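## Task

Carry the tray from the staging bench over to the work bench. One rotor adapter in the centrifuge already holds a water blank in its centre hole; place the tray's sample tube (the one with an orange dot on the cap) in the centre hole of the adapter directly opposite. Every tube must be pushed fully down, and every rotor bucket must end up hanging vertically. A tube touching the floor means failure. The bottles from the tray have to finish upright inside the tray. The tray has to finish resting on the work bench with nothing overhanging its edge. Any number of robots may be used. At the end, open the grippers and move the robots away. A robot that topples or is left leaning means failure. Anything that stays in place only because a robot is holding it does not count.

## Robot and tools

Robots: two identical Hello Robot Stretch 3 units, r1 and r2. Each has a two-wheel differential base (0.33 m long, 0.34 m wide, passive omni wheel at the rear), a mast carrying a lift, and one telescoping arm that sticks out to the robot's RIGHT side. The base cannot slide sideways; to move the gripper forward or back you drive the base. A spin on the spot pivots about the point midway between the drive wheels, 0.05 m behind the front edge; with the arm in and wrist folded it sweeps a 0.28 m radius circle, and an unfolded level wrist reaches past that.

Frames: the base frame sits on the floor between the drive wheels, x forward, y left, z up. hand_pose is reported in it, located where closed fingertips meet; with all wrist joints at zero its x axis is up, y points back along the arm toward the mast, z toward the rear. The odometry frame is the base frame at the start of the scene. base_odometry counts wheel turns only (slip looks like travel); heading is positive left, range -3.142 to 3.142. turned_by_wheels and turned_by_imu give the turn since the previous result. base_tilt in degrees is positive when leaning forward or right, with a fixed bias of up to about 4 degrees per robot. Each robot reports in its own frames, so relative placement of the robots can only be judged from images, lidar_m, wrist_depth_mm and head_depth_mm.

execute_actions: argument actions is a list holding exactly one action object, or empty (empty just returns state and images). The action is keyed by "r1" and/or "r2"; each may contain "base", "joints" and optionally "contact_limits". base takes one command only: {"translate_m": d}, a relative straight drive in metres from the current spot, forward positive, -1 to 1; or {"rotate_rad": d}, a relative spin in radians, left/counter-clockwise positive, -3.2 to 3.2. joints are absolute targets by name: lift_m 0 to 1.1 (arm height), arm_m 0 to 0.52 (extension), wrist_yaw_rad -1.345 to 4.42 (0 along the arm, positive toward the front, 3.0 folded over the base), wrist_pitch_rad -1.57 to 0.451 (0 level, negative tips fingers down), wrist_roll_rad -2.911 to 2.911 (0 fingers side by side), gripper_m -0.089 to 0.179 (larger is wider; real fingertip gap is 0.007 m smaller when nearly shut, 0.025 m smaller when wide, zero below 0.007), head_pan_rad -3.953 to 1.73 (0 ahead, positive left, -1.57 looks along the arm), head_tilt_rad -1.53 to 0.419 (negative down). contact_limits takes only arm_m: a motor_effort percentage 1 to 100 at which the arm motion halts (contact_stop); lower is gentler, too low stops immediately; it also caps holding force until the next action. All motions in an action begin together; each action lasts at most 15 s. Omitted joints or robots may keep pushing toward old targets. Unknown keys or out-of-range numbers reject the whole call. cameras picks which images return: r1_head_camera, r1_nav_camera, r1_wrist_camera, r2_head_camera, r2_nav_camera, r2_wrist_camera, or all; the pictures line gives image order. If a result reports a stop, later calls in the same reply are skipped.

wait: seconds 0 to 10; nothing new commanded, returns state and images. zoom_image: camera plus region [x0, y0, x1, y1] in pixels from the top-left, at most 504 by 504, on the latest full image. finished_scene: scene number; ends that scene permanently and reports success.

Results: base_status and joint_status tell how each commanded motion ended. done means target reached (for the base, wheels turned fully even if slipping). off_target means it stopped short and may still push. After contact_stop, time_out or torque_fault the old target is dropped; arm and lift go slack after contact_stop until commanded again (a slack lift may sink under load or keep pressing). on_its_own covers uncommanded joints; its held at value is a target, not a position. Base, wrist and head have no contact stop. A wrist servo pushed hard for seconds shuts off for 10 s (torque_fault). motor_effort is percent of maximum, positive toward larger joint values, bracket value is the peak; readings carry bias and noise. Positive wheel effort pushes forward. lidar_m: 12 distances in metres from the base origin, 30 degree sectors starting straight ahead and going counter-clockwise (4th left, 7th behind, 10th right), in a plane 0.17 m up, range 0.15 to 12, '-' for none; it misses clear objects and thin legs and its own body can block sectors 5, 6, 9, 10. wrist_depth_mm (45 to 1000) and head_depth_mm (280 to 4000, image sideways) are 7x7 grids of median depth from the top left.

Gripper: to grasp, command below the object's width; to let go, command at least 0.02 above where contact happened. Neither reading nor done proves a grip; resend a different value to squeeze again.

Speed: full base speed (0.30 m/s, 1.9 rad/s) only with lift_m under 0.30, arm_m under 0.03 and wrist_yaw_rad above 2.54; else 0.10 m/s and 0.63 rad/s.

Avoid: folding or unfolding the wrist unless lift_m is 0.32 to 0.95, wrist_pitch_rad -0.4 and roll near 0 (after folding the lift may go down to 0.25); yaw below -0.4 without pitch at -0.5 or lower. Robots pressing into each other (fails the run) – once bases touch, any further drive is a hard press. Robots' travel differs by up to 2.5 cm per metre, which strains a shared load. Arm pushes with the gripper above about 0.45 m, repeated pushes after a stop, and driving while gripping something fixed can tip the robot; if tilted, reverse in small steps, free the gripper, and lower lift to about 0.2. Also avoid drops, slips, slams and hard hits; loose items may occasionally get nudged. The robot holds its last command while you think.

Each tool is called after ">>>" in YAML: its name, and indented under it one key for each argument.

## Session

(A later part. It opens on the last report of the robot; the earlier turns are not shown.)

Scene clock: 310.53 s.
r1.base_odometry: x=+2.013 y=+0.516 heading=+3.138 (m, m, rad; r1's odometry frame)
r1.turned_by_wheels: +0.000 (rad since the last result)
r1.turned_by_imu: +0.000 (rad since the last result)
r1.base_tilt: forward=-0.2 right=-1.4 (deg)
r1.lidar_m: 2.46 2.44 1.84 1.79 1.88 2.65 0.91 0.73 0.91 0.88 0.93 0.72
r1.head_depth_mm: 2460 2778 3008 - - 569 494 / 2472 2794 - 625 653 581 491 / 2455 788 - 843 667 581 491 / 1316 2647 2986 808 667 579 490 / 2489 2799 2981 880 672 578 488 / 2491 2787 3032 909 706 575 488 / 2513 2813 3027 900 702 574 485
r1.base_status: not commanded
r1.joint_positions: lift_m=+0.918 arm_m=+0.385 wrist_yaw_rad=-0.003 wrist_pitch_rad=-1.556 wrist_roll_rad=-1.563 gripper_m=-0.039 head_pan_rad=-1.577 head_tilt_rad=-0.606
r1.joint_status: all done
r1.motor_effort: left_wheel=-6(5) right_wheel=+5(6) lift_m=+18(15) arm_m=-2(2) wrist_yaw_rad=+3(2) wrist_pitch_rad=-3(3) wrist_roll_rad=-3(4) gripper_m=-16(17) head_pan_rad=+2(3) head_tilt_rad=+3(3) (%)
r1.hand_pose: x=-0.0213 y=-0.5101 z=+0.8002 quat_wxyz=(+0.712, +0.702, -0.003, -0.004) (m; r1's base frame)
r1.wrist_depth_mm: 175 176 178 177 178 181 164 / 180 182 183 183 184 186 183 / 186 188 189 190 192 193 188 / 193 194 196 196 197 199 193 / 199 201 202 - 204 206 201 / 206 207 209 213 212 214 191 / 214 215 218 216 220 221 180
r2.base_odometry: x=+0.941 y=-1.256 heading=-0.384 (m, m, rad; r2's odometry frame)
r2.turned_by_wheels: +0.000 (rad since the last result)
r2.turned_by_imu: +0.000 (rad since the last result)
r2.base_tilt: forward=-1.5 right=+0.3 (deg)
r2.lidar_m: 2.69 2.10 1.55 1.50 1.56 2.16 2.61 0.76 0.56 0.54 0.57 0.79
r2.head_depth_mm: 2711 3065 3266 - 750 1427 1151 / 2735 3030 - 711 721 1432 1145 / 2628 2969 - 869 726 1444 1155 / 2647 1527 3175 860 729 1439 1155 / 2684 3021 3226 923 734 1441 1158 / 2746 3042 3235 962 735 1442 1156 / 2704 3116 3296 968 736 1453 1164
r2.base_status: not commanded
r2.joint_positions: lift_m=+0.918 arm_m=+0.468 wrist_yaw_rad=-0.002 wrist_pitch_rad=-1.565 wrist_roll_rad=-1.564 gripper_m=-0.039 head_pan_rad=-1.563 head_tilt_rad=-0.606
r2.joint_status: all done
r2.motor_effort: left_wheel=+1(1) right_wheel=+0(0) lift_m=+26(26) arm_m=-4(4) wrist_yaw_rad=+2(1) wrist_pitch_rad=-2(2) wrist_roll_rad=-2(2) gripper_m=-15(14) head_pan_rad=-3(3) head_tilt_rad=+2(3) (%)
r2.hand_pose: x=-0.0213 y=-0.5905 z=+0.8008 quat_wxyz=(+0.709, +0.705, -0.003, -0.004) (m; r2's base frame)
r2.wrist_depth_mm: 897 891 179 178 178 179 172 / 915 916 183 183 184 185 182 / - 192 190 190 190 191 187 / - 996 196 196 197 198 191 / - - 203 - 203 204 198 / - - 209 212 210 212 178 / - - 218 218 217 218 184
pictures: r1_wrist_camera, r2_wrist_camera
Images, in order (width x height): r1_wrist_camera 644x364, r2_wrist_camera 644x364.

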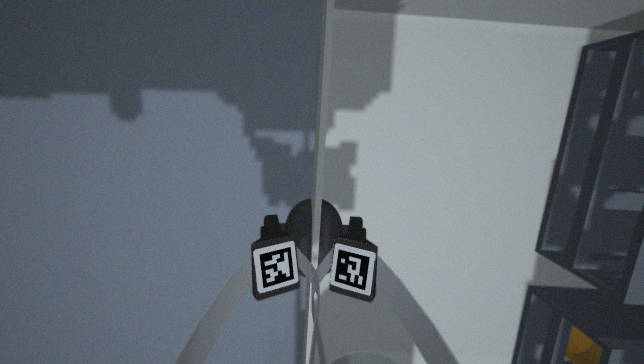

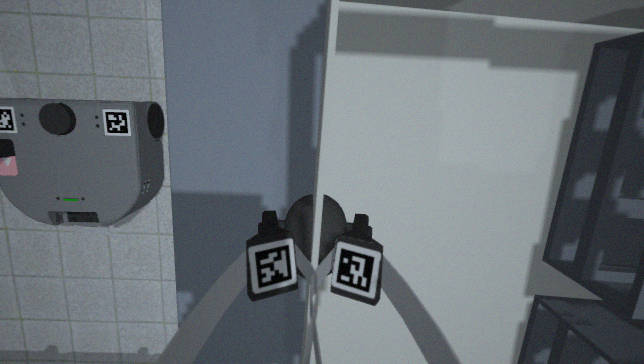

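>>> execute_actions:
  actions:
    - {"r1":{"joints":{"gripper_m":0.07}},"r2":{"joints":{"gripper_m":0.07}}}
  cameras: []

>>> execute_actions:
  actions:
    - {"r1":{"joints":{"lift_m":1.1,"head_pan_rad":-2.2,"head_tilt_rad":-0.75}},"r2":{"joints":{"lift_m":1.1}}}
  cameras: []

>>> execute_actions:
  actions:
    - {"r2":{"joints":{"arm_m":0.0}}}
  cameras: ["r1_head_camera","r1_wrist_camera","r1_nav_camera"]

Scene clock: 324.13 s.
r1.base_odometry: x=+2.013 y=+0.516 heading=+3.138 (m, m, rad; r1's odometry frame)
r1.turned_by_wheels: +0.000 (rad since the last result)
r1.turned_by_imu: +0.001 (rad since the last result)
r1.base_tilt: forward=-0.2 right=-1.4 (deg)
r1.lidar_m: 2.46 2.44 1.83 1.79 1.87 2.65 0.91 0.74 0.91 0.88 0.93 0.72
r1.head_depth_mm: 2461 2776 3017 - - 570 492 / 2468 2759 - 625 651 582 492 / 2454 784 - 839 669 580 491 / 1316 2644 2946 809 666 580 490 / 2481 2792 3023 881 670 577 488 / 2538 2797 3014 910 704 576 487 / 2511 2831 3042 905 702 574 485
r1.base_status: not commanded
r1.joint_positions: lift_m=+0.918 arm_m=+0.385 wrist_yaw_rad=-0.002 wrist_pitch_rad=-1.559 wrist_roll_rad=-1.565 gripper_m=+0.070 head_pan_rad=-1.577 head_tilt_rad=-0.606
r1.joint_status: all done
r1.motor_effort: left_wheel=-5(6) right_wheel=+4(6) lift_m=+18(18) arm_m=-2(2) wrist_yaw_rad=+2(2) wrist_pitch_rad=-1(3) wrist_roll_rad=-2(3) gripper_m=+1(81) head_pan_rad=+2(2) head_tilt_rad=+2(2) (%)
r1.hand_pose: x=-0.0213 y=-0.5094 z=+0.8002 quat_wxyz=(+0.711, +0.703, -0.003, -0.003) (m; r1's base frame)
r1.wrist_depth_mm: 176 177 178 179 180 181 169 / 181 182 184 184 185 187 184 / 187 189 190 190 191 193 189 / 192 195 196 196 197 200 193 / 200 202 203 204 204 207 201 / 206 208 213 210 214 213 181 / 214 217 218 218 220 220 180
r2.base_odometry: x=+0.941 y=-1.256 heading=-0.384 (m, m, rad; r2's odometry frame)
r2.turned_by_wheels: +0.000 (rad since the last result)
r2.turned_by_imu: +0.000 (rad since the last result)
r2.base_tilt: forward=-1.5 right=+0.3 (deg)
r2.lidar_m: 2.69 2.09 1.55 1.50 1.56 2.16 2.61 0.76 0.56 0.54 0.57 0.79
r2.head_depth_mm: 2773 3061 3220 - 754 1434 1160 / 2734 2990 - 710 722 1438 1149 / 2666 2935 - 879 728 1437 1154 / 2653 1528 3275 853 732 1427 1155 / 2701 3045 3206 917 729 1441 1157 / 2761 3050 3292 962 732 1452 1162 / 2767 3066 3310 968 736 1454 1158
r2.base_status: not commanded
r2.joint_positions: lift_m=+0.918 arm_m=+0.468 wrist_yaw_rad=-0.002 wrist_pitch_rad=-1.568 wrist_roll_rad=-1.564 gripper_m=+0.070 head_pan_rad=-1.563 head_tilt_rad=-0.606
r2.joint_status: all done
r2.motor_effort: left_wheel=+2(2) right_wheel=-2(1) lift_m=+25(26) arm_m=-4(4) wrist_yaw_rad=+2(4) wrist_pitch_rad=-1(2) wrist_roll_rad=-2(3) gripper_m=+1(80) head_pan_rad=-3(3) head_tilt_rad=+2(2) (%)
r2.hand_pose: x=-0.0213 y=-0.5899 z=+0.8009 quat_wxyz=(+0.708, +0.706, -0.003, -0.003) (m; r2's base frame)
r2.wrist_depth_mm: 892 892 179 179 179 179 173 / 940 929 185 185 184 186 182 / - - 190 190 190 192 187 / - 588 196 196 196 198 193 / - - 202 203 203 204 200 / - - 213 211 213 211 179 / - - 218 218 218 217 186
pictures: none
No camera images: the call's "cameras" was empty. Leave "cameras" out to get every camera's image.

Scene clock: 326.63 s.
r1.base_odometry: x=+2.013 y=+0.516 heading=+3.138 (m, m, rad; r1's odometry frame)
r1.turned_by_wheels: +0.000 (rad since the last result)
r1.turned_by_imu: +0.001 (rad since the last result)
r1.base_tilt: forward=-0.3 right=-1.3 (deg)
r1.lidar_m: 2.46 2.43 1.84 1.78 1.87 2.65 0.91 0.73 0.91 0.88 0.93 0.72
r1.head_depth_mm: 1084 1176 1196 779 690 1258 1138 / 3386 3262 997 775 635 1310 1139 / 3414 3382 991 773 631 1226 1128 / 3198 3288 988 769 630 557 1134 / 2907 3150 982 766 628 532 1106 / 2707 3008 977 677 626 529 489 / 2549 2845 919 634 624 528 468
r1.base_status: not commanded
r1.joint_positions: lift_m=+1.100 arm_m=+0.385 wrist_yaw_rad=-0.002 wrist_pitch_rad=-1.559 wrist_roll_rad=-1.565 gripper_m=+0.070 head_pan_rad=-2.193 head_tilt_rad=-0.740
r1.joint_status: all done
r1.motor_effort: left_wheel=-5(5) right_wheel=+4(4) lift_m=+23(22) arm_m=-2(2) wrist_yaw_rad=+2(2) wrist_pitch_rad=-1(2) wrist_roll_rad=-2(2) gripper_m=+0(0) head_pan_rad=-2(26) head_tilt_rad=-6(17) (%)
r1.hand_pose: x=-0.0213 y=-0.5094 z=+0.9819 quat_wxyz=(+0.711, +0.703, -0.002, -0.003) (m; r1's base frame)
r1.wrist_depth_mm: 347 347 348 351 357 360 364 / 359 357 360 362 364 339 360 / - 365 373 375 377 322 334 / - 382 386 386 385 333 395 / - 396 400 398 391 395 406 / - 405 413 350 416 373 416 / - 423 428 271 370 383 392
r2.base_odometry: x=+0.941 y=-1.256 heading=-0.384 (m, m, rad; r2's odometry frame)
r2.turned_by_wheels: +0.000 (rad since the last result)
r2.turned_by_imu: +0.000 (rad since the last result)
r2.base_tilt: forward=-1.5 right=+0.3 (deg)
r2.lidar_m: 2.70 2.09 1.55 1.49 1.56 2.16 2.60 0.76 0.56 0.54 0.57 0.79
r2.head_depth_mm: 2899 3032 3196 943 749 1444 1153 / 2797 3047 3300 708 720 1433 1155 / - 3026 1290 902 728 1440 1159 / 1335 2978 1617 859 733 1436 1157 / 2738 2974 3239 920 731 1425 1159 / 2767 3090 3266 959 733 1442 1163 / 2747 3028 3273 963 733 1448 1166
r2.base_status: not commanded
r2.joint_positions: lift_m=+1.099 arm_m=+0.468 wrist_yaw_rad=-0.002 wrist_pitch_rad=-1.568 wrist_roll_rad=-1.564 gripper_m=+0.070 head_pan_rad=-1.563 head_tilt_rad=-0.606
r2.joint_status: all done
r2.motor_effort: left_wheel=+2(2) right_wheel=-1(1) lift_m=+63(63) arm_m=-4(4) wrist_yaw_rad=+2(2) wrist_pitch_rad=-1(1) wrist_roll_rad=-2(2) gripper_m=+0(0) head_pan_rad=-3(3) head_tilt_rad=+2(2) (%)
r2.hand_pose: x=-0.0213 y=-0.5899 z=+0.9809 quat_wxyz=(+0.708, +0.706, -0.003, -0.003) (m; r2's base frame)
r2.wrist_depth_mm: - - - 349 351 355 358 / - - - 359 361 319 359 / - - - 372 374 335 347 / - - - 386 383 323 387 / - - 402 394 398 377 404 / - - 414 379 413 386 420 / - - - 287 363 388 395
pictures: none
No camera images: the call's "cameras" was empty. Leave "cameras" out to get every camera's image.

Scene clock: 331.27 s.
r1.base_odometry: x=+2.013 y=+0.516 heading=+3.138 (m, m, rad; r1's odometry frame)
r1.turned_by_wheels: +0.000 (rad since the last result)
r1.turned_by_imu: +0.001 (rad since the last result)
r1.base_tilt: forward=-0.3 right=-1.4 (deg)
r1.lidar_m: 2.46 2.43 1.84 1.78 1.88 2.66 0.91 0.73 0.91 0.88 0.93 0.72
r1.head_depth_mm: 1085 1174 1188 780 689 1263 1146 / 3353 3207 996 772 634 1306 1136 / 3405 3414 997 772 634 1232 1138 / 3195 3266 984 768 629 557 1132 / 2894 3151 979 766 627 531 1104 / 2696 3001 973 677 625 530 488 / 2561 2849 918 632 623 528 467
r1.base_status: not commanded
r1.joint_positions: lift_m=+1.100 arm_m=+0.385 wrist_yaw_rad=-0.002 wrist_pitch_rad=-1.559 wrist_roll_rad=-1.565 gripper_m=+0.070 head_pan_rad=-2.193 head_tilt_rad=-0.740
r1.joint_status: not commanded
r1.motor_effort: left_wheel=-4(5) right_wheel=+4(4) lift_m=+23(22) arm_m=-2(2) wrist_yaw_rad=+3(4) wrist_pitch_rad=-2(1) wrist_roll_rad=-3(2) gripper_m=+0(1) head_pan_rad=-2(2) head_tilt_rad=-5(5) (%)
r1.hand_pose: x=-0.0213 y=-0.5094 z=+0.9819 quat_wxyz=(+0.711, +0.703, -0.002, -0.003) (m; r1's base frame)
r1.wrist_depth_mm: 346 346 349 351 356 360 363 / 359 354 360 361 362 339 359 / - 368 372 374 375 321 334 / - 377 386 385 386 334 391 / - 393 395 400 392 392 406 / - 407 418 351 413 372 413 / - 422 426 269 369 383 392
r2.base_odometry: x=+0.941 y=-1.256 heading=-0.383 (m, m, rad; r2's odometry frame)
r2.turned_by_wheels: +0.000 (rad since the last result)
r2.turned_by_imu: +0.000 (rad since the last result)
r2.base_tilt: forward=-1.5 right=+0.3 (deg)
r2.lidar_m: 2.70 2.08 1.55 1.49 1.56 2.16 2.60 0.76 0.56 0.54 0.57 0.79
r2.head_depth_mm: - - - - - - - / - - - - - - - / - - - - - - - / 1309 3038 1580 863 730 - 1156 / 2754 3087 3253 914 730 - - / 2728 3034 3289 959 734 - - / 2787 3079 3233 967 733 - -
r2.base_status: not commanded
r2.joint_positions: lift_m=+1.099 arm_m=+0.002 wrist_yaw_rad=+0.000 wrist_pitch_rad=-1.568 wrist_roll_rad=-1.567 gripper_m=+0.070 head_pan_rad=-1.563 head_tilt_rad=-0.606
r2.joint_status: all done
joint sent to its limit — the command would take r2.arm_m past its lower limit, so that joint was sent only as far as its limit.
r2.motor_effort: left_wheel=+2(3) right_wheel=-2(2) lift_m=+63(63) arm_m=-4(7) wrist_yaw_rad=+1(2) wrist_pitch_rad=-1(1) wrist_roll_rad=-1(3) gripper_m=+0(0) head_pan_rad=-4(4) head_tilt_rad=+2(2) (%)
r2.hand_pose: x=-0.0214 y=-0.1233 z=+0.9809 quat_wxyz=(+0.708, +0.706, -0.001, -0.002) (m; r2's base frame)
r2.wrist_depth_mm: - - - - - - - / - - - - - - - / - - - - - - - / - - - - - - - / - - - - - - 497 / - - - - - - 447 / - - - - - - 448
pictures: r1_head_camera (sideways: a quarter turn clockwise sets it upright), r1_nav_camera (sideways: a quarter turn counterclockwise sets it upright), r1_wrist_camera
Images, in order (width x height): r1_head_camera 896x504, r1_nav_camera 672x504, r1_wrist_camera 644x364.

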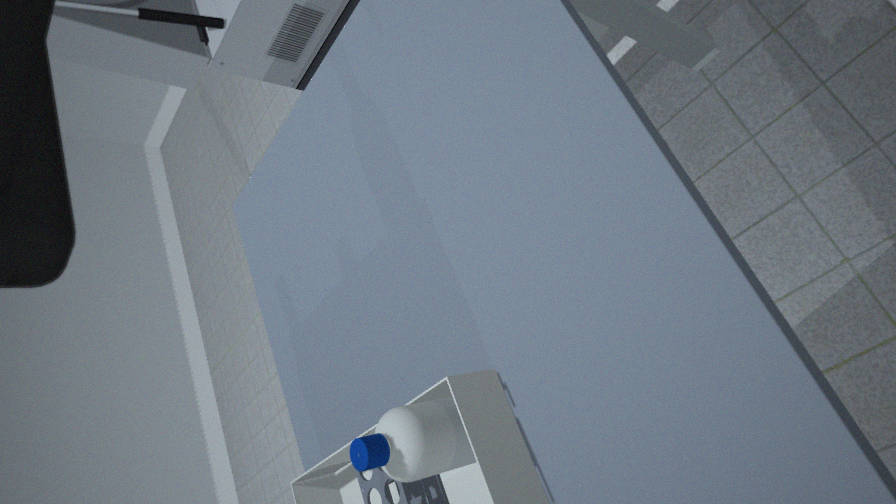

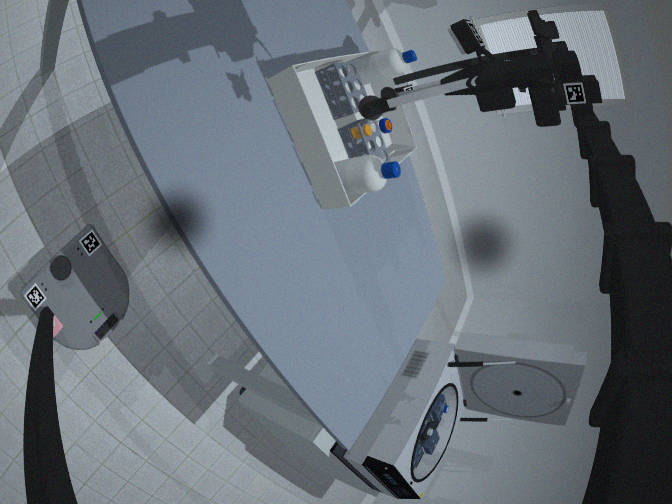

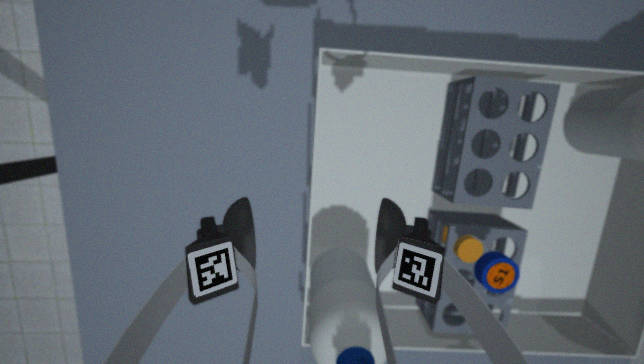

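>>> execute_actions:
  actions:
    - {"r1":{"base":{"translate_m":-0.085},"joints":{"arm_m":0.52,"wrist_pitch_rad":-1.49,"head_pan_rad":-1.5}},"r2":{"joints":{"wrist_roll_rad":0}}}
  cameras: ["r1_head_camera","r1_wrist_camera"]

Scene clock: 346.90 s.
r1.base_odometry: x=+2.098 y=+0.516 heading=+3.138 (m, m, rad; r1's odometry frame)
r1.turned_by_wheels: +0.000 (rad since the last result)
r1.turned_by_imu: +0.001 (rad since the last result)
r1.base_tilt: forward=-0.2 right=-1.4 (deg)
r1.lidar_m: 2.54 2.44 1.85 1.79 1.88 2.66 0.83 0.65 0.90 0.88 0.92 0.80
r1.head_depth_mm: 2487 2788 1000 778 637 538 495 / 2508 2837 962 730 633 537 1077 / - 2889 944 644 630 535 1076 / 2492 2855 922 764 628 532 1091 / 2577 2865 840 760 627 531 1082 / 2613 2915 977 714 624 529 1104 / 2634 2946 969 756 621 529 1102
r1.base_status: done
r1.joint_positions: lift_m=+1.100 arm_m=+0.519 wrist_yaw_rad=-0.002 wrist_pitch_rad=-1.490 wrist_roll_rad=-1.566 gripper_m=+0.070 head_pan_rad=-1.507 head_tilt_rad=-0.741
r1.joint_status: all done
r1.motor_effort: left_wheel=-3(10) right_wheel=+3(5) lift_m=+22(22) arm_m=+3(4) wrist_yaw_rad=+1(3) wrist_pitch_rad=+0(1) wrist_roll_rad=-2(2) gripper_m=+1(0) head_pan_rad=+2(27) head_tilt_rad=-5(5) (%)
r1.hand_pose: x=-0.0214 y=-0.6606 z=+0.9811 quat_wxyz=(+0.735, +0.678, -0.002, -0.002) (m; r1's base frame)
r1.wrist_depth_mm: 325 329 340 326 350 239 - / 334 337 352 352 369 331 - / 345 350 362 367 383 391 - / 356 362 372 320 397 399 - / 366 239 388 344 413 414 - / 379 206 408 417 433 452 - / 393 406 418 431 450 - -
r2.base_odometry: x=+0.941 y=-1.256 heading=-0.383 (m, m, rad; r2's odometry frame)
r2.turned_by_wheels: +0.000 (rad since the last result)
r2.turned_by_imu: +0.000 (rad since the last result)
r2.base_tilt: forward=-1.5 right=+0.2 (deg)
r2.lidar_m: 2.70 2.09 1.55 1.50 1.56 2.16 2.61 0.76 0.56 0.55 0.57 0.79
r2.head_depth_mm: - - - - - - - / - - - - - - - / - - - - - - - / 643 732 1029 870 730 1482 1161 / 2598 3067 3229 924 731 1447 1159 / 2720 3027 3235 960 735 1446 1160 / 2754 3116 3200 968 736 1455 1164
r2.base_status: not commanded
r2.joint_positions: lift_m=+1.099 arm_m=+0.002 wrist_yaw_rad=+0.000 wrist_pitch_rad=-1.568 wrist_roll_rad=-0.006 gripper_m=+0.070 head_pan_rad=-1.563 head_tilt_rad=-0.606
r2.joint_status: all done
r2.motor_effort: left_wheel=+3(3) right_wheel=-2(2) lift_m=+63(63) arm_m=-5(5) wrist_yaw_rad=+0(0) wrist_pitch_rad=-1(1) wrist_roll_rad=+3(4) gripper_m=+0(0) head_pan_rad=-4(3) head_tilt_rad=+2(2) (%)
r2.hand_pose: x=-0.0216 y=-0.1232 z=+0.9809 quat_wxyz=(+0.502, +0.501, -0.499, -0.498) (m; r2's base frame)
r2.wrist_depth_mm: - - - - - - - / - - - - - - - / - - - - - - - / - - - - - - - / - - - - - - - / - - - - - - - / - - - - - - -
pictures: r1_head_camera (sideways: a quarter turn clockwise sets it upright), r1_wrist_camera
Images, in order (width x height): r1_head_camera 896x504, r1_wrist_camera 644x364.

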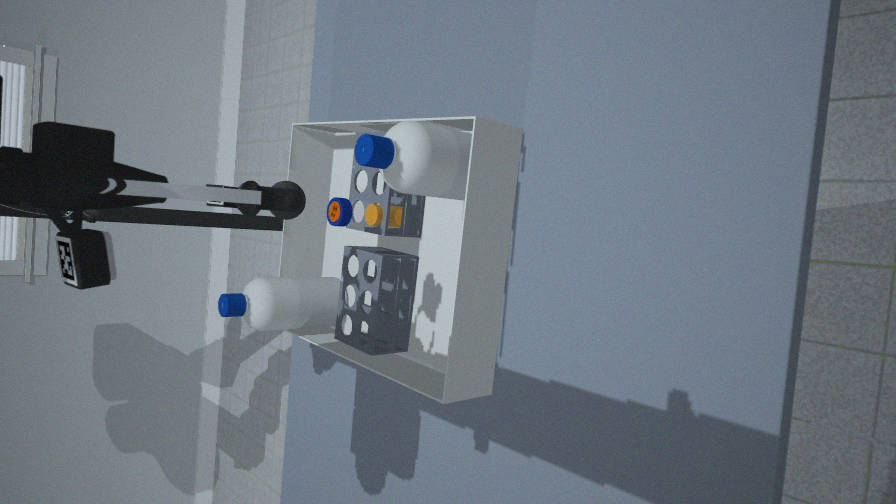

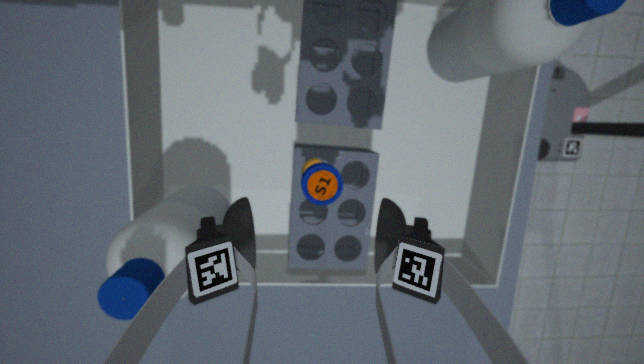

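>>> execute_actions:
  actions:
    - {"r1":{"base":{"translate_m":-0.008},"joints":{"lift_m":1.02}}}
  cameras: ["r1_wrist_camera"]

>>> execute_actions:
  actions:
    - {"r1":{"joints":{"lift_m":0.985}}}
  cameras: ["r1_wrist_camera","r1_head_camera"]

Scene clock: 357.93 s.
r1.base_odometry: x=+2.106 y=+0.516 heading=+3.138 (m, m, rad; r1's odometry frame)
r1.turned_by_wheels: +0.000 (rad since the last result)
r1.turned_by_imu: +0.001 (rad since the last result)
r1.base_tilt: forward=-0.4 right=-1.3 (deg)
r1.lidar_m: 2.56 2.44 1.83 1.79 1.88 2.66 0.82 0.65 0.90 0.88 0.93 0.81
r1.head_depth_mm: - 2797 1003 778 635 538 494 / 2553 2863 991 752 633 535 1081 / - - 945 640 632 535 1073 / 2496 2869 942 763 629 532 1088 / 2575 2899 836 760 626 531 1088 / 2611 2944 977 715 623 531 1106 / 2641 2957 969 758 622 528 1103
r1.base_status: done
r1.joint_positions: lift_m=+1.020 arm_m=+0.519 wrist_yaw_rad=-0.002 wrist_pitch_rad=-1.490 wrist_roll_rad=-1.566 gripper_m=+0.070 head_pan_rad=-1.507 head_tilt_rad=-0.741
r1.joint_status: all done
r1.motor_effort: left_wheel=-3(11) right_wheel=+3(6) lift_m=+14(21) arm_m=+4(4) wrist_yaw_rad=+1(2) wrist_pitch_rad=+0(0) wrist_roll_rad=-1(1) gripper_m=+0(1) head_pan_rad=+3(3) head_tilt_rad=-5(5) (%)
r1.hand_pose: x=-0.0214 y=-0.6606 z=+0.9016 quat_wxyz=(+0.735, +0.678, -0.002, -0.002) (m; r1's base frame)
r1.wrist_depth_mm: 217 258 266 250 255 242 191 / 218 266 274 258 285 300 269 / 267 275 282 290 299 307 279 / 276 281 291 234 308 318 - / 284 204 302 250 323 326 - / 154 161 282 273 284 315 - / 138 166 328 337 349 362 -
r2.base_odometry: x=+0.941 y=-1.256 heading=-0.383 (m, m, rad; r2's odometry frame)
r2.turned_by_wheels: +0.000 (rad since the last result)
r2.turned_by_imu: +0.000 (rad since the last result)
r2.base_tilt: forward=-1.5 right=+0.3 (deg)
r2.lidar_m: 2.70 2.09 1.54 1.50 1.56 2.17 2.60 0.76 0.56 0.54 0.57 0.79
r2.head_depth_mm: - - - - - - - / - - - - - - - / - - - - - - - / 1279 698 953 872 731 1481 1162 / 1260 3031 3276 915 735 1445 1160 / 2720 3022 3228 962 733 1445 1158 / 2753 3049 3262 961 734 1445 1163
r2.base_status: not commanded
r2.joint_positions: lift_m=+1.099 arm_m=+0.002 wrist_yaw_rad=+0.000 wrist_pitch_rad=-1.568 wrist_roll_rad=-0.006 gripper_m=+0.070 head_pan_rad=-1.563 head_tilt_rad=-0.606
r2.joint_status: not commanded
r2.motor_effort: left_wheel=+3(3) right_wheel=-2(2) lift_m=+63(63) arm_m=-5(5) wrist_yaw_rad=-1(0) wrist_pitch_rad=-1(1) wrist_roll_rad=+3(3) gripper_m=+1(0) head_pan_rad=-3(4) head_tilt_rad=+2(2) (%)
r2.hand_pose: x=-0.0216 y=-0.1232 z=+0.9809 quat_wxyz=(+0.502, +0.501, -0.499, -0.498) (m; r2's base frame)
r2.wrist_depth_mm: - - - - - - - / - - - - - - - / - - - - - - - / - - - - - - - / - - - - - - - / - - - - - - - / - - - - - - -
pictures: r1_wrist_camera
Images, in order (width x height): r1_wrist_camera 644x364.

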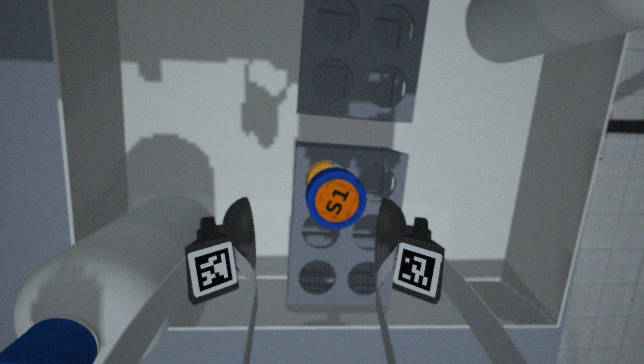

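Scene clock: 359.07 s.
r1.base_odometry: x=+2.106 y=+0.516 heading=+3.138 (m, m, rad; r1's odometry frame)
r1.turned_by_wheels: +0.000 (rad since the last result)
r1.turned_by_imu: +0.000 (rad since the last result)
r1.base_tilt: forward=-0.3 right=-1.4 (deg)
r1.lidar_m: 2.55 2.44 1.84 1.79 1.88 2.66 0.82 0.65 0.90 0.88 0.92 0.81
r1.head_depth_mm: 2396 2914 999 779 636 537 495 / - 2876 990 751 633 536 1077 / 1289 - 950 641 630 534 1071 / 2482 2811 940 766 629 532 1093 / 2575 2871 836 761 628 532 1085 / 2584 2934 975 716 624 530 1105 / 2625 2959 969 758 624 528 1098
r1.base_status: not commanded
r1.joint_positions: lift_m=+0.985 arm_m=+0.519 wrist_yaw_rad=-0.002 wrist_pitch_rad=-1.489 wrist_roll_rad=-1.566 gripper_m=+0.070 head_pan_rad=-1.507 head_tilt_rad=-0.741
r1.joint_status: all done
r1.motor_effort: left_wheel=-3(3) right_wheel=+3(3) lift_m=+14(15) arm_m=+3(4) wrist_yaw_rad=+2(2) wrist_pitch_rad=-1(1) wrist_roll_rad=-2(1) gripper_m=+1(1) head_pan_rad=+2(3) head_tilt_rad=-5(5) (%)
r1.hand_pose: x=-0.0214 y=-0.6609 z=+0.8666 quat_wxyz=(+0.735, +0.678, -0.002, -0.002) (m; r1's base frame)
r1.wrist_depth_mm: 193 227 234 214 192 242 190 / 195 235 240 242 227 264 245 / 197 242 249 253 263 272 242 / 198 249 257 201 266 283 240 / 190 204 266 147 283 293 249 / 135 153 275 220 263 301 260 / 124 149 228 224 234 251 336
r2.base_odometry: x=+0.941 y=-1.256 heading=-0.383 (m, m, rad; r2's odometry frame)
r2.turned_by_wheels: +0.000 (rad since the last result)
r2.turned_by_imu: +0.000 (rad since the last result)
r2.base_tilt: forward=-1.5 right=+0.2 (deg)
r2.lidar_m: 2.70 2.08 1.55 1.50 1.56 2.17 2.62 0.76 0.56 0.54 0.57 0.79
r2.head_depth_mm: - - - - - - - / - - - - - - - / - - - - - - - / 1332 707 944 864 736 1481 1152 / 2672 2963 3233 921 731 1438 1159 / 2717 3117 3271 963 736 1446 1165 / 2768 3060 3256 966 734 1455 1165
r2.base_status: not commanded
r2.joint_positions: lift_m=+1.099 arm_m=+0.002 wrist_yaw_rad=+0.000 wrist_pitch_rad=-1.568 wrist_roll_rad=-0.006 gripper_m=+0.070 head_pan_rad=-1.563 head_tilt_rad=-0.606
r2.joint_status: not commanded
r2.motor_effort: left_wheel=+3(3) right_wheel=-2(2) lift_m=+63(63) arm_m=-5(5) wrist_yaw_rad=+0(0) wrist_pitch_rad=-2(1) wrist_roll_rad=+3(3) gripper_m=+0(0) head_pan_rad=-4(3) head_tilt_rad=+1(2) (%)
r2.hand_pose: x=-0.0216 y=-0.1232 z=+0.9809 quat_wxyz=(+0.502, +0.501, -0.499, -0.498) (m; r2's base frame)
r2.wrist_depth_mm: - - - - - - - / - - - - - - - / - - - - - - - / - - - - - - - / - - - - - - - / - - - - - - - / - - - - - - -
pictures: r1_head_camera (sideways: a quarter turn clockwise sets it upright), r1_wrist_camera
Images, in order (width x height): r1_head_camera 896x504, r1_wrist_camera 644x364.

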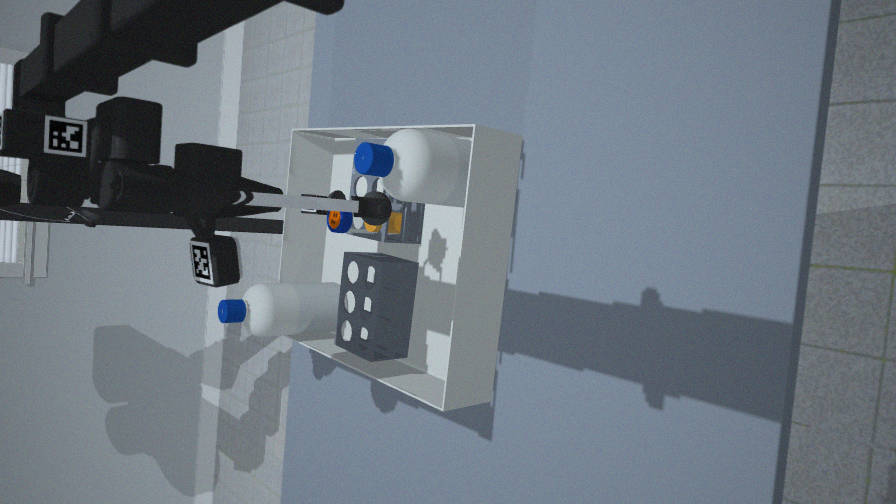

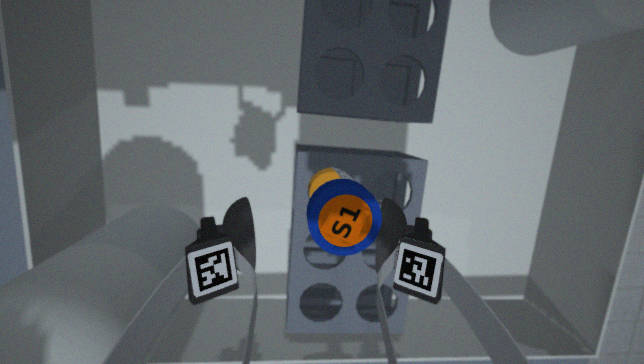

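>>> execute_actions:
  actions:
    - {"r1":{"base":{"translate_m":0.006},"joints":{"wrist_pitch_rad":-1.43,"gripper_m":0.08}}}
  cameras: []

>>> execute_actions:
  actions:
    - {"r1":{"joints":{"lift_m":0.965}}}
  cameras: ["r1_wrist_camera"]

Scene clock: 369.00 s.
r1.base_odometry: x=+2.100 y=+0.516 heading=+3.137 (m, m, rad; r1's odometry frame)
r1.turned_by_wheels: +0.000 (rad since the last result)
r1.turned_by_imu: +0.001 (rad since the last result)
r1.base_tilt: forward=-0.2 right=-1.3 (deg)
r1.lidar_m: 2.55 2.44 1.84 1.79 1.88 2.65 0.82 0.65 0.90 0.88 0.92 0.80
r1.head_depth_mm: 2385 2940 1000 777 635 538 494 / - 2889 994 729 633 537 1079 / 1319 - 946 641 632 533 1077 / 2567 2814 920 766 630 532 1093 / 2570 2887 841 761 625 531 1081 / 2622 2907 975 720 624 529 1106 / 2633 2950 969 760 623 528 1104
r1.base_status: done
r1.joint_positions: lift_m=+0.985 arm_m=+0.519 wrist_yaw_rad=-0.002 wrist_pitch_rad=-1.432 wrist_roll_rad=-1.566 gripper_m=+0.080 head_pan_rad=-1.507 head_tilt_rad=-0.741
r1.joint_status: all done
r1.motor_effort: left_wheel=-4(4) right_wheel=+3(8) lift_m=+14(14) arm_m=+3(3) wrist_yaw_rad=+2(2) wrist_pitch_rad=+2(2) wrist_roll_rad=-2(1) gripper_m=+1(47) head_pan_rad=+3(3) head_tilt_rad=-4(5) (%)
r1.hand_pose: x=-0.0214 y=-0.6754 z=+0.8669 quat_wxyz=(+0.754, +0.657, -0.002, -0.002) (m; r1's base frame)
r1.wrist_depth_mm: 213 222 231 189 244 216 173 / 220 228 238 194 259 272 236 / 223 236 246 256 270 282 245 / 225 243 253 203 281 290 254 / 214 227 256 144 288 297 - / 148 176 271 222 298 293 - / 130 223 229 230 250 264 -
r2.base_odometry: x=+0.941 y=-1.256 heading=-0.383 (m, m, rad; r2's odometry frame)
r2.turned_by_wheels: +0.000 (rad since the last result)
r2.turned_by_imu: +0.000 (rad since the last result)
r2.base_tilt: forward=-1.5 right=+0.3 (deg)
r2.lidar_m: 2.70 2.08 1.54 1.50 1.56 2.16 2.61 0.76 0.56 0.54 0.57 0.79
r2.head_depth_mm: - - - - - - - / - - - - - - - / - - - - - - - / 1301 708 934 864 730 1493 1157 / 2638 2999 3239 921 732 1442 1154 / 2733 3102 3233 960 734 1441 1159 / 2736 3032 3265 966 739 1463 1175
r2.base_status: not commanded
r2.joint_positions: lift_m=+1.099 arm_m=+0.002 wrist_yaw_rad=+0.000 wrist_pitch_rad=-1.568 wrist_roll_rad=-0.006 gripper_m=+0.070 head_pan_rad=-1.563 head_tilt_rad=-0.606
r2.joint_status: not commanded
r2.motor_effort: left_wheel=+2(3) right_wheel=-2(1) lift_m=+63(63) arm_m=-5(5) wrist_yaw_rad=+1(0) wrist_pitch_rad=-1(1) wrist_roll_rad=+3(3) gripper_m=+1(0) head_pan_rad=-3(3) head_tilt_rad=+1(2) (%)
r2.hand_pose: x=-0.0216 y=-0.1232 z=+0.9809 quat_wxyz=(+0.502, +0.501, -0.499, -0.498) (m; r2's base frame)
r2.wrist_depth_mm: - - - - - - - / - - - - - - - / - - - - - - - / - - - - - - - / - - - - - - - / - - - - - - - / - - - - - - -
pictures: none
No camera images: the call's "cameras" was empty. Leave "cameras" out to get every camera's image.

Scene clock: 369.93 s.
r1.base_odometry: x=+2.100 y=+0.516 heading=+3.137 (m, m, rad; r1's odometry frame)
r1.turned_by_wheels: +0.000 (rad since the last result)
r1.turned_by_imu: +0.000 (rad since the last result)
r1.base_tilt: forward=-0.3 right=-1.3 (deg)
r1.lidar_m: 2.54 2.44 1.85 1.79 1.88 2.65 0.82 0.65 0.91 0.88 0.92 0.80
r1.head_depth_mm: 2439 - 1001 778 636 537 494 / 2388 2905 996 728 633 537 1078 / 1894 - 944 641 631 535 1073 / 2534 2786 923 764 628 533 1093 / 2568 2876 839 762 626 530 1087 / 2607 2886 970 718 625 530 1104 / 2605 2944 965 755 621 528 1102
r1.base_status: not commanded
r1.joint_positions: lift_m=+0.965 arm_m=+0.519 wrist_yaw_rad=-0.002 wrist_pitch_rad=-1.432 wrist_roll_rad=-1.566 gripper_m=+0.080 head_pan_rad=-1.507 head_tilt_rad=-0.741
r1.joint_status: all done
r1.motor_effort: left_wheel=-3(3) right_wheel=+3(3) lift_m=+15(14) arm_m=+3(3) wrist_yaw_rad=+2(2) wrist_pitch_rad=+1(2) wrist_roll_rad=-2(2) gripper_m=+1(0) head_pan_rad=+3(3) head_tilt_rad=-5(5) (%)
r1.hand_pose: x=-0.0214 y=-0.6756 z=+0.8469 quat_wxyz=(+0.754, +0.657, -0.002, -0.002) (m; r1's base frame)
r1.wrist_depth_mm: 198 204 213 167 220 214 173 / 203 210 218 196 230 253 226 / 208 217 227 235 248 263 226 / 215 224 233 182 257 269 224 / 214 225 235 124 265 280 232 / 148 175 251 194 278 287 241 / 129 223 229 209 243 258 250
r2.base_odometry: x=+0.941 y=-1.256 heading=-0.383 (m, m, rad; r2's odometry frame)
r2.turned_by_wheels: +0.000 (rad since the last result)
r2.turned_by_imu: +0.000 (rad since the last result)
r2.base_tilt: forward=-1.5 right=+0.3 (deg)
r2.lidar_m: 2.70 2.09 1.55 1.49 1.56 2.16 2.61 0.76 0.56 0.55 0.57 0.79
r2.head_depth_mm: - - - - - - - / - - - - - - - / - - - - - - - / 1336 722 903 853 730 1487 1157 / 2684 3066 3199 922 732 1449 1150 / 2749 3063 3208 959 735 1436 1162 / 2683 3034 3232 966 736 1440 1158
r2.base_status: not commanded
r2.joint_positions: lift_m=+1.099 arm_m=+0.002 wrist_yaw_rad=+0.000 wrist_pitch_rad=-1.568 wrist_roll_rad=-0.006 gripper_m=+0.070 head_pan_rad=-1.563 head_tilt_rad=-0.606
r2.joint_status: not commanded
r2.motor_effort: left_wheel=+3(3) right_wheel=-2(2) lift_m=+62(63) arm_m=-5(5) wrist_yaw_rad=+1(0) wrist_pitch_rad=-1(1) wrist_roll_rad=+3(3) gripper_m=+0(0) head_pan_rad=-3(3) head_tilt_rad=+1(2) (%)
r2.hand_pose: x=-0.0216 y=-0.1232 z=+0.9809 quat_wxyz=(+0.502, +0.501, -0.499, -0.498) (m; r2's base frame)
r2.wrist_depth_mm: - - - - - - - / - - - - - - - / - - - - - - - / - - - - - - - / - - - - - - - / - - - - - - - / - - - - - - -
pictures: r1_wrist_camera
Images, in order (width x height): r1_wrist_camera 644x364.

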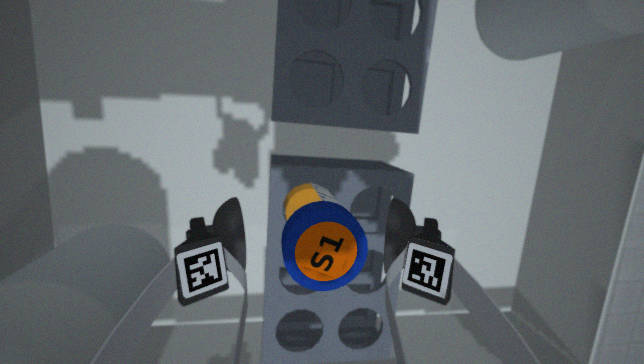

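>>> execute_actions:
  actions:
    - {"r1":{"joints":{"gripper_m":-0.01}}}
  cameras: ["r1_wrist_camera"]

>>> execute_actions:
  actions:
    - {"r1":{"joints":{"lift_m":1.1}}}
  cameras: ["r1_wrist_camera","r1_head_camera"]

Scene clock: 377.43 s.
r1.base_odometry: x=+2.100 y=+0.516 heading=+3.137 (m, m, rad; r1's odometry frame)
r1.turned_by_wheels: +0.000 (rad since the last result)
r1.turned_by_imu: +0.001 (rad since the last result)
r1.base_tilt: forward=-0.2 right=-1.5 (deg)
r1.lidar_m: 2.55 2.44 1.84 1.79 1.88 2.66 0.82 0.65 0.90 0.88 0.92 0.80
r1.head_depth_mm: 2429 - 1002 775 637 537 495 / 2412 2900 997 728 632 536 1078 / 1899 - 947 643 631 533 1072 / 2544 2809 928 762 628 533 1090 / 2570 2882 838 761 625 531 1092 / 2601 2971 971 719 623 530 1104 / 2621 2939 968 755 621 528 1101
r1.base_status: not commanded
r1.joint_positions: lift_m=+0.965 arm_m=+0.519 wrist_yaw_rad=-0.002 wrist_pitch_rad=-1.435 wrist_roll_rad=-1.566 gripper_m=-0.009 head_pan_rad=-1.507 head_tilt_rad=-0.741
r1.joint_status: all done
r1.motor_effort: left_wheel=-4(4) right_wheel=+3(3) lift_m=+15(15) arm_m=+4(4) wrist_yaw_rad=+1(2) wrist_pitch_rad=+2(3) wrist_roll_rad=-2(2) gripper_m=-15(89) head_pan_rad=+2(3) head_tilt_rad=-5(5) (%)
r1.hand_pose: x=-0.0214 y=-0.6748 z=+0.8468 quat_wxyz=(+0.753, +0.658, -0.002, -0.002) (m; r1's base frame)
r1.wrist_depth_mm: 197 204 213 167 203 217 173 / 204 210 219 176 230 252 228 / 209 216 226 192 235 261 227 / 214 223 233 178 240 268 225 / 212 225 240 120 246 279 234 / 147 183 252 196 278 288 241 / 129 158 237 223 229 263 251
r2.base_odometry: x=+0.941 y=-1.256 heading=-0.383 (m, m, rad; r2's odometry frame)
r2.turned_by_wheels: +0.000 (rad since the last result)
r2.turned_by_imu: +0.000 (rad since the last result)
r2.base_tilt: forward=-1.5 right=+0.3 (deg)
r2.lidar_m: 2.70 2.09 1.54 1.50 1.56 2.15 2.61 0.76 0.56 0.54 0.57 0.79
r2.head_depth_mm: - - - - - - - / - - - - - - - / - - - - - - - / 1341 719 889 877 732 1482 1153 / 2645 3057 3260 921 730 1432 1160 / 2733 3019 3341 963 734 1447 1160 / 2771 3053 3220 964 738 1443 1160
r2.base_status: not commanded
r2.joint_positions: lift_m=+1.099 arm_m=+0.002 wrist_yaw_rad=+0.000 wrist_pitch_rad=-1.568 wrist_roll_rad=-0.006 gripper_m=+0.070 head_pan_rad=-1.563 head_tilt_rad=-0.606
r2.joint_status: not commanded
r2.motor_effort: left_wheel=+3(3) right_wheel=-2(2) lift_m=+62(63) arm_m=-5(5) wrist_yaw_rad=-1(1) wrist_pitch_rad=-1(1) wrist_roll_rad=+3(3) gripper_m=+0(1) head_pan_rad=-3(3) head_tilt_rad=+1(3) (%)
r2.hand_pose: x=-0.0216 y=-0.1232 z=+0.9809 quat_wxyz=(+0.502, +0.501, -0.499, -0.498) (m; r2's base frame)
r2.wrist_depth_mm: - - - - - - - / - - - - - - - / - - - - - - - / - - - - - - - / - - - - - - - / - - - - - - - / - - - - - - -
pictures: r1_wrist_camera
Images, in order (width x height): r1_wrist_camera 644x364.

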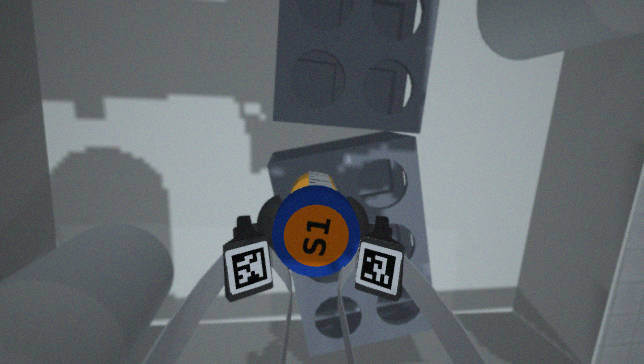

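Scene clock: 379.50 s.
r1.base_odometry: x=+2.100 y=+0.516 heading=+3.137 (m, m, rad; r1's odometry frame)
r1.turned_by_wheels: +0.000 (rad since the last result)
r1.turned_by_imu: +0.000 (rad since the last result)
r1.base_tilt: forward=-0.3 right=-1.4 (deg)
r1.lidar_m: 2.55 2.44 1.84 1.79 1.88 2.65 0.82 0.65 0.90 0.88 0.92 0.81
r1.head_depth_mm: 2500 2841 1002 780 636 538 495 / 2506 2851 955 729 634 537 1079 / - 2829 729 642 631 535 1072 / 2449 2854 887 763 630 532 1089 / 2624 2878 840 760 626 531 1089 / 2601 2917 973 718 624 531 1106 / 2646 2925 968 757 623 528 1106
r1.base_status: not commanded
r1.joint_positions: lift_m=+1.100 arm_m=+0.519 wrist_yaw_rad=-0.002 wrist_pitch_rad=-1.434 wrist_roll_rad=-1.566 gripper_m=-0.009 head_pan_rad=-1.507 head_tilt_rad=-0.741
r1.joint_status: all done
r1.motor_effort: left_wheel=-3(4) right_wheel=+3(3) lift_m=+23(24) arm_m=+3(3) wrist_yaw_rad=+1(2) wrist_pitch_rad=+2(2) wrist_roll_rad=-2(1) gripper_m=-16(16) head_pan_rad=+2(3) head_tilt_rad=-5(5) (%)
r1.hand_pose: x=-0.0214 y=-0.6749 z=+0.9813 quat_wxyz=(+0.753, +0.658, -0.002, -0.002) (m; r1's base frame)
r1.wrist_depth_mm: 311 321 335 300 356 238 - / 323 331 346 310 374 385 - / 330 340 359 311 387 416 - / 342 326 367 177 239 435 - / 351 234 376 120 226 - - / 358 229 404 199 301 - - / 373 388 410 422 454 - -
r2.base_odometry: x=+0.941 y=-1.256 heading=-0.383 (m, m, rad; r2's odometry frame)
r2.turned_by_wheels: +0.000 (rad since the last result)
r2.turned_by_imu: +0.000 (rad since the last result)
r2.base_tilt: forward=-1.5 right=+0.3 (deg)
r2.lidar_m: 2.70 2.09 1.54 1.49 1.56 2.17 2.61 0.76 0.56 0.54 0.57 0.79
r2.head_depth_mm: - - - - - - - / - - - - - - - / - - - - - - - / 641 729 944 908 730 1472 1159 / 2660 3032 3249 950 731 1443 1158 / 2734 3058 3249 959 736 1434 1162 / 2742 3074 3244 963 736 1452 1153
r2.base_status: not commanded
r2.joint_positions: lift_m=+1.099 arm_m=+0.002 wrist_yaw_rad=+0.000 wrist_pitch_rad=-1.568 wrist_roll_rad=-0.006 gripper_m=+0.070 head_pan_rad=-1.563 head_tilt_rad=-0.606
r2.joint_status: not commanded
r2.motor_effort: left_wheel=+3(3) right_wheel=-1(2) lift_m=+63(63) arm_m=-5(5) wrist_yaw_rad=-1(1) wrist_pitch_rad=-1(1) wrist_roll_rad=+3(3) gripper_m=+0(0) head_pan_rad=-3(4) head_tilt_rad=+1(1) (%)
r2.hand_pose: x=-0.0216 y=-0.1232 z=+0.9809 quat_wxyz=(+0.502, +0.501, -0.499, -0.498) (m; r2's base frame)
r2.wrist_depth_mm: - - - - - - - / - - - - - - - / - - - - - - - / - - - - - - - / - - - - - - - / - - - - - - - / - - - - - - -
pictures: r1_head_camera (sideways: a quarter turn clockwise sets it upright), r1_wrist_camera
Images, in order (width x height): r1_head_camera 896x504, r1_wrist_camera 644x364.

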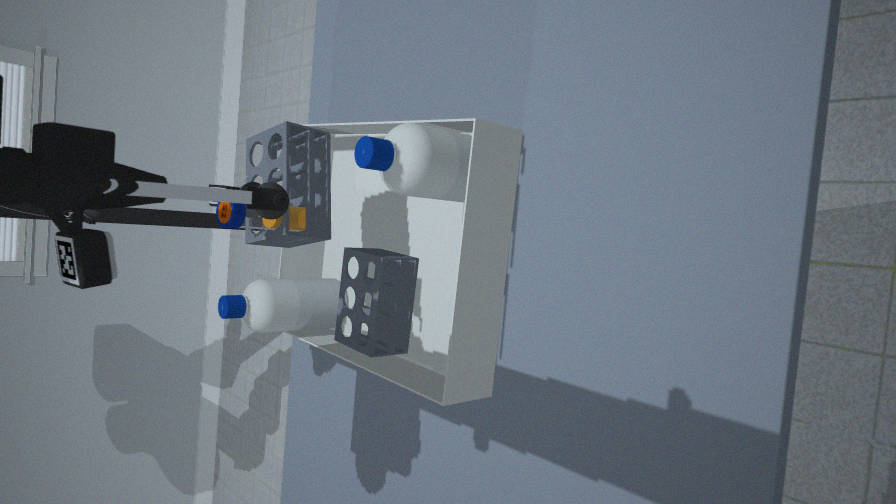

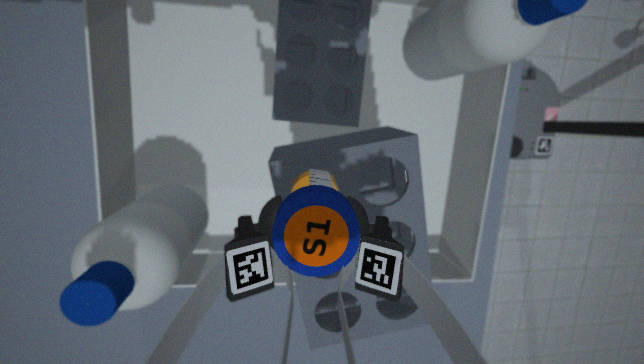

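>>> execute_actions:
  actions:
    - {"r1":{"joints":{"lift_m":0.985}}}
  cameras: []

>>> execute_actions:
  actions:
    - {"r1":{"joints":{"wrist_pitch_rad":-1.5}}}
  cameras: ["r1_wrist_camera","r1_head_camera"]

Scene clock: 385.83 s.
r1.base_odometry: x=+2.100 y=+0.516 heading=+3.137 (m, m, rad; r1's odometry frame)
r1.turned_by_wheels: +0.000 (rad since the last result)
r1.turned_by_imu: +0.001 (rad since the last result)
r1.base_tilt: forward=-0.3 right=-1.4 (deg)
r1.lidar_m: 2.55 2.43 1.83 1.79 1.88 2.66 0.82 0.65 0.90 0.88 0.92 0.81
r1.head_depth_mm: 2400 2931 1001 778 635 537 494 / - 2900 999 729 633 536 1077 / 1315 - 948 641 632 535 1073 / 2544 2796 925 765 629 533 1088 / 2590 2856 841 758 625 531 1089 / 2603 2942 972 721 624 530 1103 / 2635 2974 966 756 623 528 1100
r1.base_status: not commanded
r1.joint_positions: lift_m=+0.985 arm_m=+0.519 wrist_yaw_rad=-0.002 wrist_pitch_rad=-1.432 wrist_roll_rad=-1.567 gripper_m=-0.009 head_pan_rad=-1.507 head_tilt_rad=-0.741
r1.joint_status: all done
r1.motor_effort: left_wheel=-2(4) right_wheel=+2(4) lift_m=+14(23) arm_m=+3(3) wrist_yaw_rad=+1(2) wrist_pitch_rad=+1(2) wrist_roll_rad=-1(2) gripper_m=-13(15) head_pan_rad=+3(2) head_tilt_rad=-6(5) (%)
r1.hand_pose: x=-0.0214 y=-0.6757 z=+0.8669 quat_wxyz=(+0.754, +0.656, -0.002, -0.002) (m; r1's base frame)
r1.wrist_depth_mm: 213 222 232 189 242 215 171 / 219 228 238 195 258 273 236 / 224 235 245 198 269 282 245 / 224 242 254 180 279 292 255 / 213 229 260 120 292 298 - / 149 184 273 223 303 306 - / 130 161 239 234 242 263 -
r2.base_odometry: x=+0.941 y=-1.256 heading=-0.383 (m, m, rad; r2's odometry frame)
r2.turned_by_wheels: +0.000 (rad since the last result)
r2.turned_by_imu: +0.000 (rad since the last result)
r2.base_tilt: forward=-1.5 right=+0.3 (deg)
r2.lidar_m: 2.70 2.09 1.55 1.50 1.56 2.17 2.60 0.76 0.56 0.54 0.57 0.79
r2.head_depth_mm: - - - - - - - / - - - - - - - / - - - - - - - / 1309 707 933 901 734 1474 1157 / 2628 3053 3254 950 729 1438 1158 / 2730 3098 3215 960 733 1447 1172 / 2794 3062 3268 963 737 1455 1165
r2.base_status: not commanded
r2.joint_positions: lift_m=+1.099 arm_m=+0.002 wrist_yaw_rad=+0.000 wrist_pitch_rad=-1.568 wrist_roll_rad=-0.006 gripper_m=+0.070 head_pan_rad=-1.563 head_tilt_rad=-0.606
r2.joint_status: not commanded
r2.motor_effort: left_wheel=+2(2) right_wheel=-2(2) lift_m=+63(63) arm_m=-4(4) wrist_yaw_rad=-1(0) wrist_pitch_rad=-1(1) wrist_roll_rad=+3(3) gripper_m=+1(0) head_pan_rad=-3(3) head_tilt_rad=+2(1) (%)
r2.hand_pose: x=-0.0216 y=-0.1232 z=+0.9809 quat_wxyz=(+0.502, +0.501, -0.499, -0.498) (m; r2's base frame)
r2.wrist_depth_mm: - - - - - - - / - - - - - - - / - - - - - - - / - - - - - - - / - - - - - - - / - - - - - - - / - - - - - - -
pictures: none
No camera images: the call's "cameras" was empty. Leave "cameras" out to get every camera's image.

Scene clock: 386.50 s.
r1.base_odometry: x=+2.100 y=+0.516 heading=+3.137 (m, m, rad; r1's odometry frame)
r1.turned_by_wheels: +0.000 (rad since the last result)
r1.turned_by_imu: +0.000 (rad since the last result)
r1.base_tilt: forward=-0.2 right=-1.4 (deg)
r1.lidar_m: 2.55 2.43 1.84 1.79 1.88 2.66 0.82 0.65 0.90 0.88 0.93 0.81
r1.head_depth_mm: 2388 2897 998 778 635 538 494 / - 2859 996 727 635 536 1071 / 1296 - 946 643 631 533 1076 / 2547 2788 921 764 629 532 1088 / 2573 2888 842 763 627 531 1089 / 2593 2905 972 720 624 529 1105 / 2597 2940 972 757 622 528 1107
r1.base_status: not commanded
r1.joint_positions: lift_m=+0.985 arm_m=+0.519 wrist_yaw_rad=-0.002 wrist_pitch_rad=-1.485 wrist_roll_rad=-1.567 gripper_m=-0.009 head_pan_rad=-1.507 head_tilt_rad=-0.741
r1.joint_status: all done
r1.motor_effort: left_wheel=-3(3) right_wheel=+2(2) lift_m=+14(15) arm_m=+3(3) wrist_yaw_rad=+2(1) wrist_pitch_rad=-8(8) wrist_roll_rad=-2(1) gripper_m=-14(13) head_pan_rad=+3(3) head_tilt_rad=-5(5) (%)
r1.hand_pose: x=-0.0214 y=-0.6620 z=+0.8666 quat_wxyz=(+0.737, +0.676, -0.002, -0.002) (m; r1's base frame)
r1.wrist_depth_mm: 194 226 234 215 216 232 179 / 196 233 240 243 223 264 243 / 197 241 248 199 255 275 242 / 200 249 257 190 271 284 240 / 202 220 262 119 285 292 248 / 143 165 274 250 293 300 259 / 126 142 236 233 244 261 267
r2.base_odometry: x=+0.941 y=-1.256 heading=-0.383 (m, m, rad; r2's odometry frame)
r2.turned_by_wheels: +0.000 (rad since the last result)
r2.turned_by_imu: +0.000 (rad since the last result)
r2.base_tilt: forward=-1.6 right=+0.2 (deg)
r2.lidar_m: 2.70 2.08 1.55 1.50 1.56 2.17 2.61 0.76 0.56 0.54 0.57 0.79
r2.head_depth_mm: - - - - - - - / - - - - - - - / - - - - - - - / 1309 708 930 866 731 1486 1158 / 2664 3056 3228 951 732 1447 1161 / 2760 3055 3311 955 732 1445 1160 / 2761 3084 3212 969 737 1446 1160
r2.base_status: not commanded
r2.joint_positions: lift_m=+1.099 arm_m=+0.002 wrist_yaw_rad=+0.000 wrist_pitch_rad=-1.568 wrist_roll_rad=-0.006 gripper_m=+0.070 head_pan_rad=-1.563 head_tilt_rad=-0.606
r2.joint_status: not commanded
r2.motor_effort: left_wheel=+3(2) right_wheel=-2(2) lift_m=+63(63) arm_m=-5(5) wrist_yaw_rad=+1(0) wrist_pitch_rad=-1(1) wrist_roll_rad=+3(3) gripper_m=+0(0) head_pan_rad=-3(3) head_tilt_rad=+2(1) (%)
r2.hand_pose: x=-0.0216 y=-0.1232 z=+0.9809 quat_wxyz=(+0.502, +0.501, -0.499, -0.498) (m; r2's base frame)
r2.wrist_depth_mm: - - - - - - - / - - - - - - - / - - - - - - - / - - - - - - - / - - - - - - - / - - - - - - - / - - - - - - -
pictures: r1_head_camera (sideways: a quarter turn clockwise sets it upright), r1_wrist_camera
Images, in order (width x height): r1_head_camera 896x504, r1_wrist_camera 644x364.

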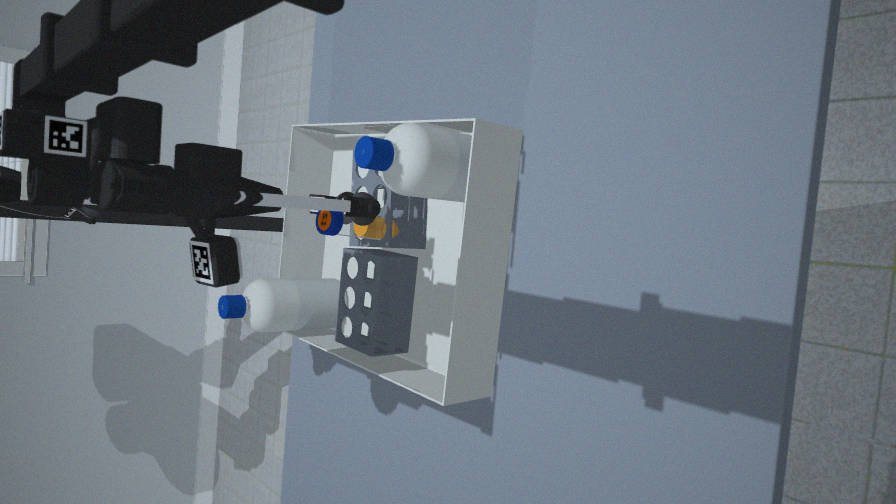

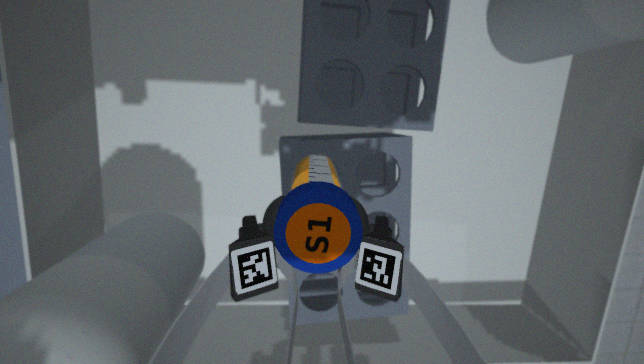

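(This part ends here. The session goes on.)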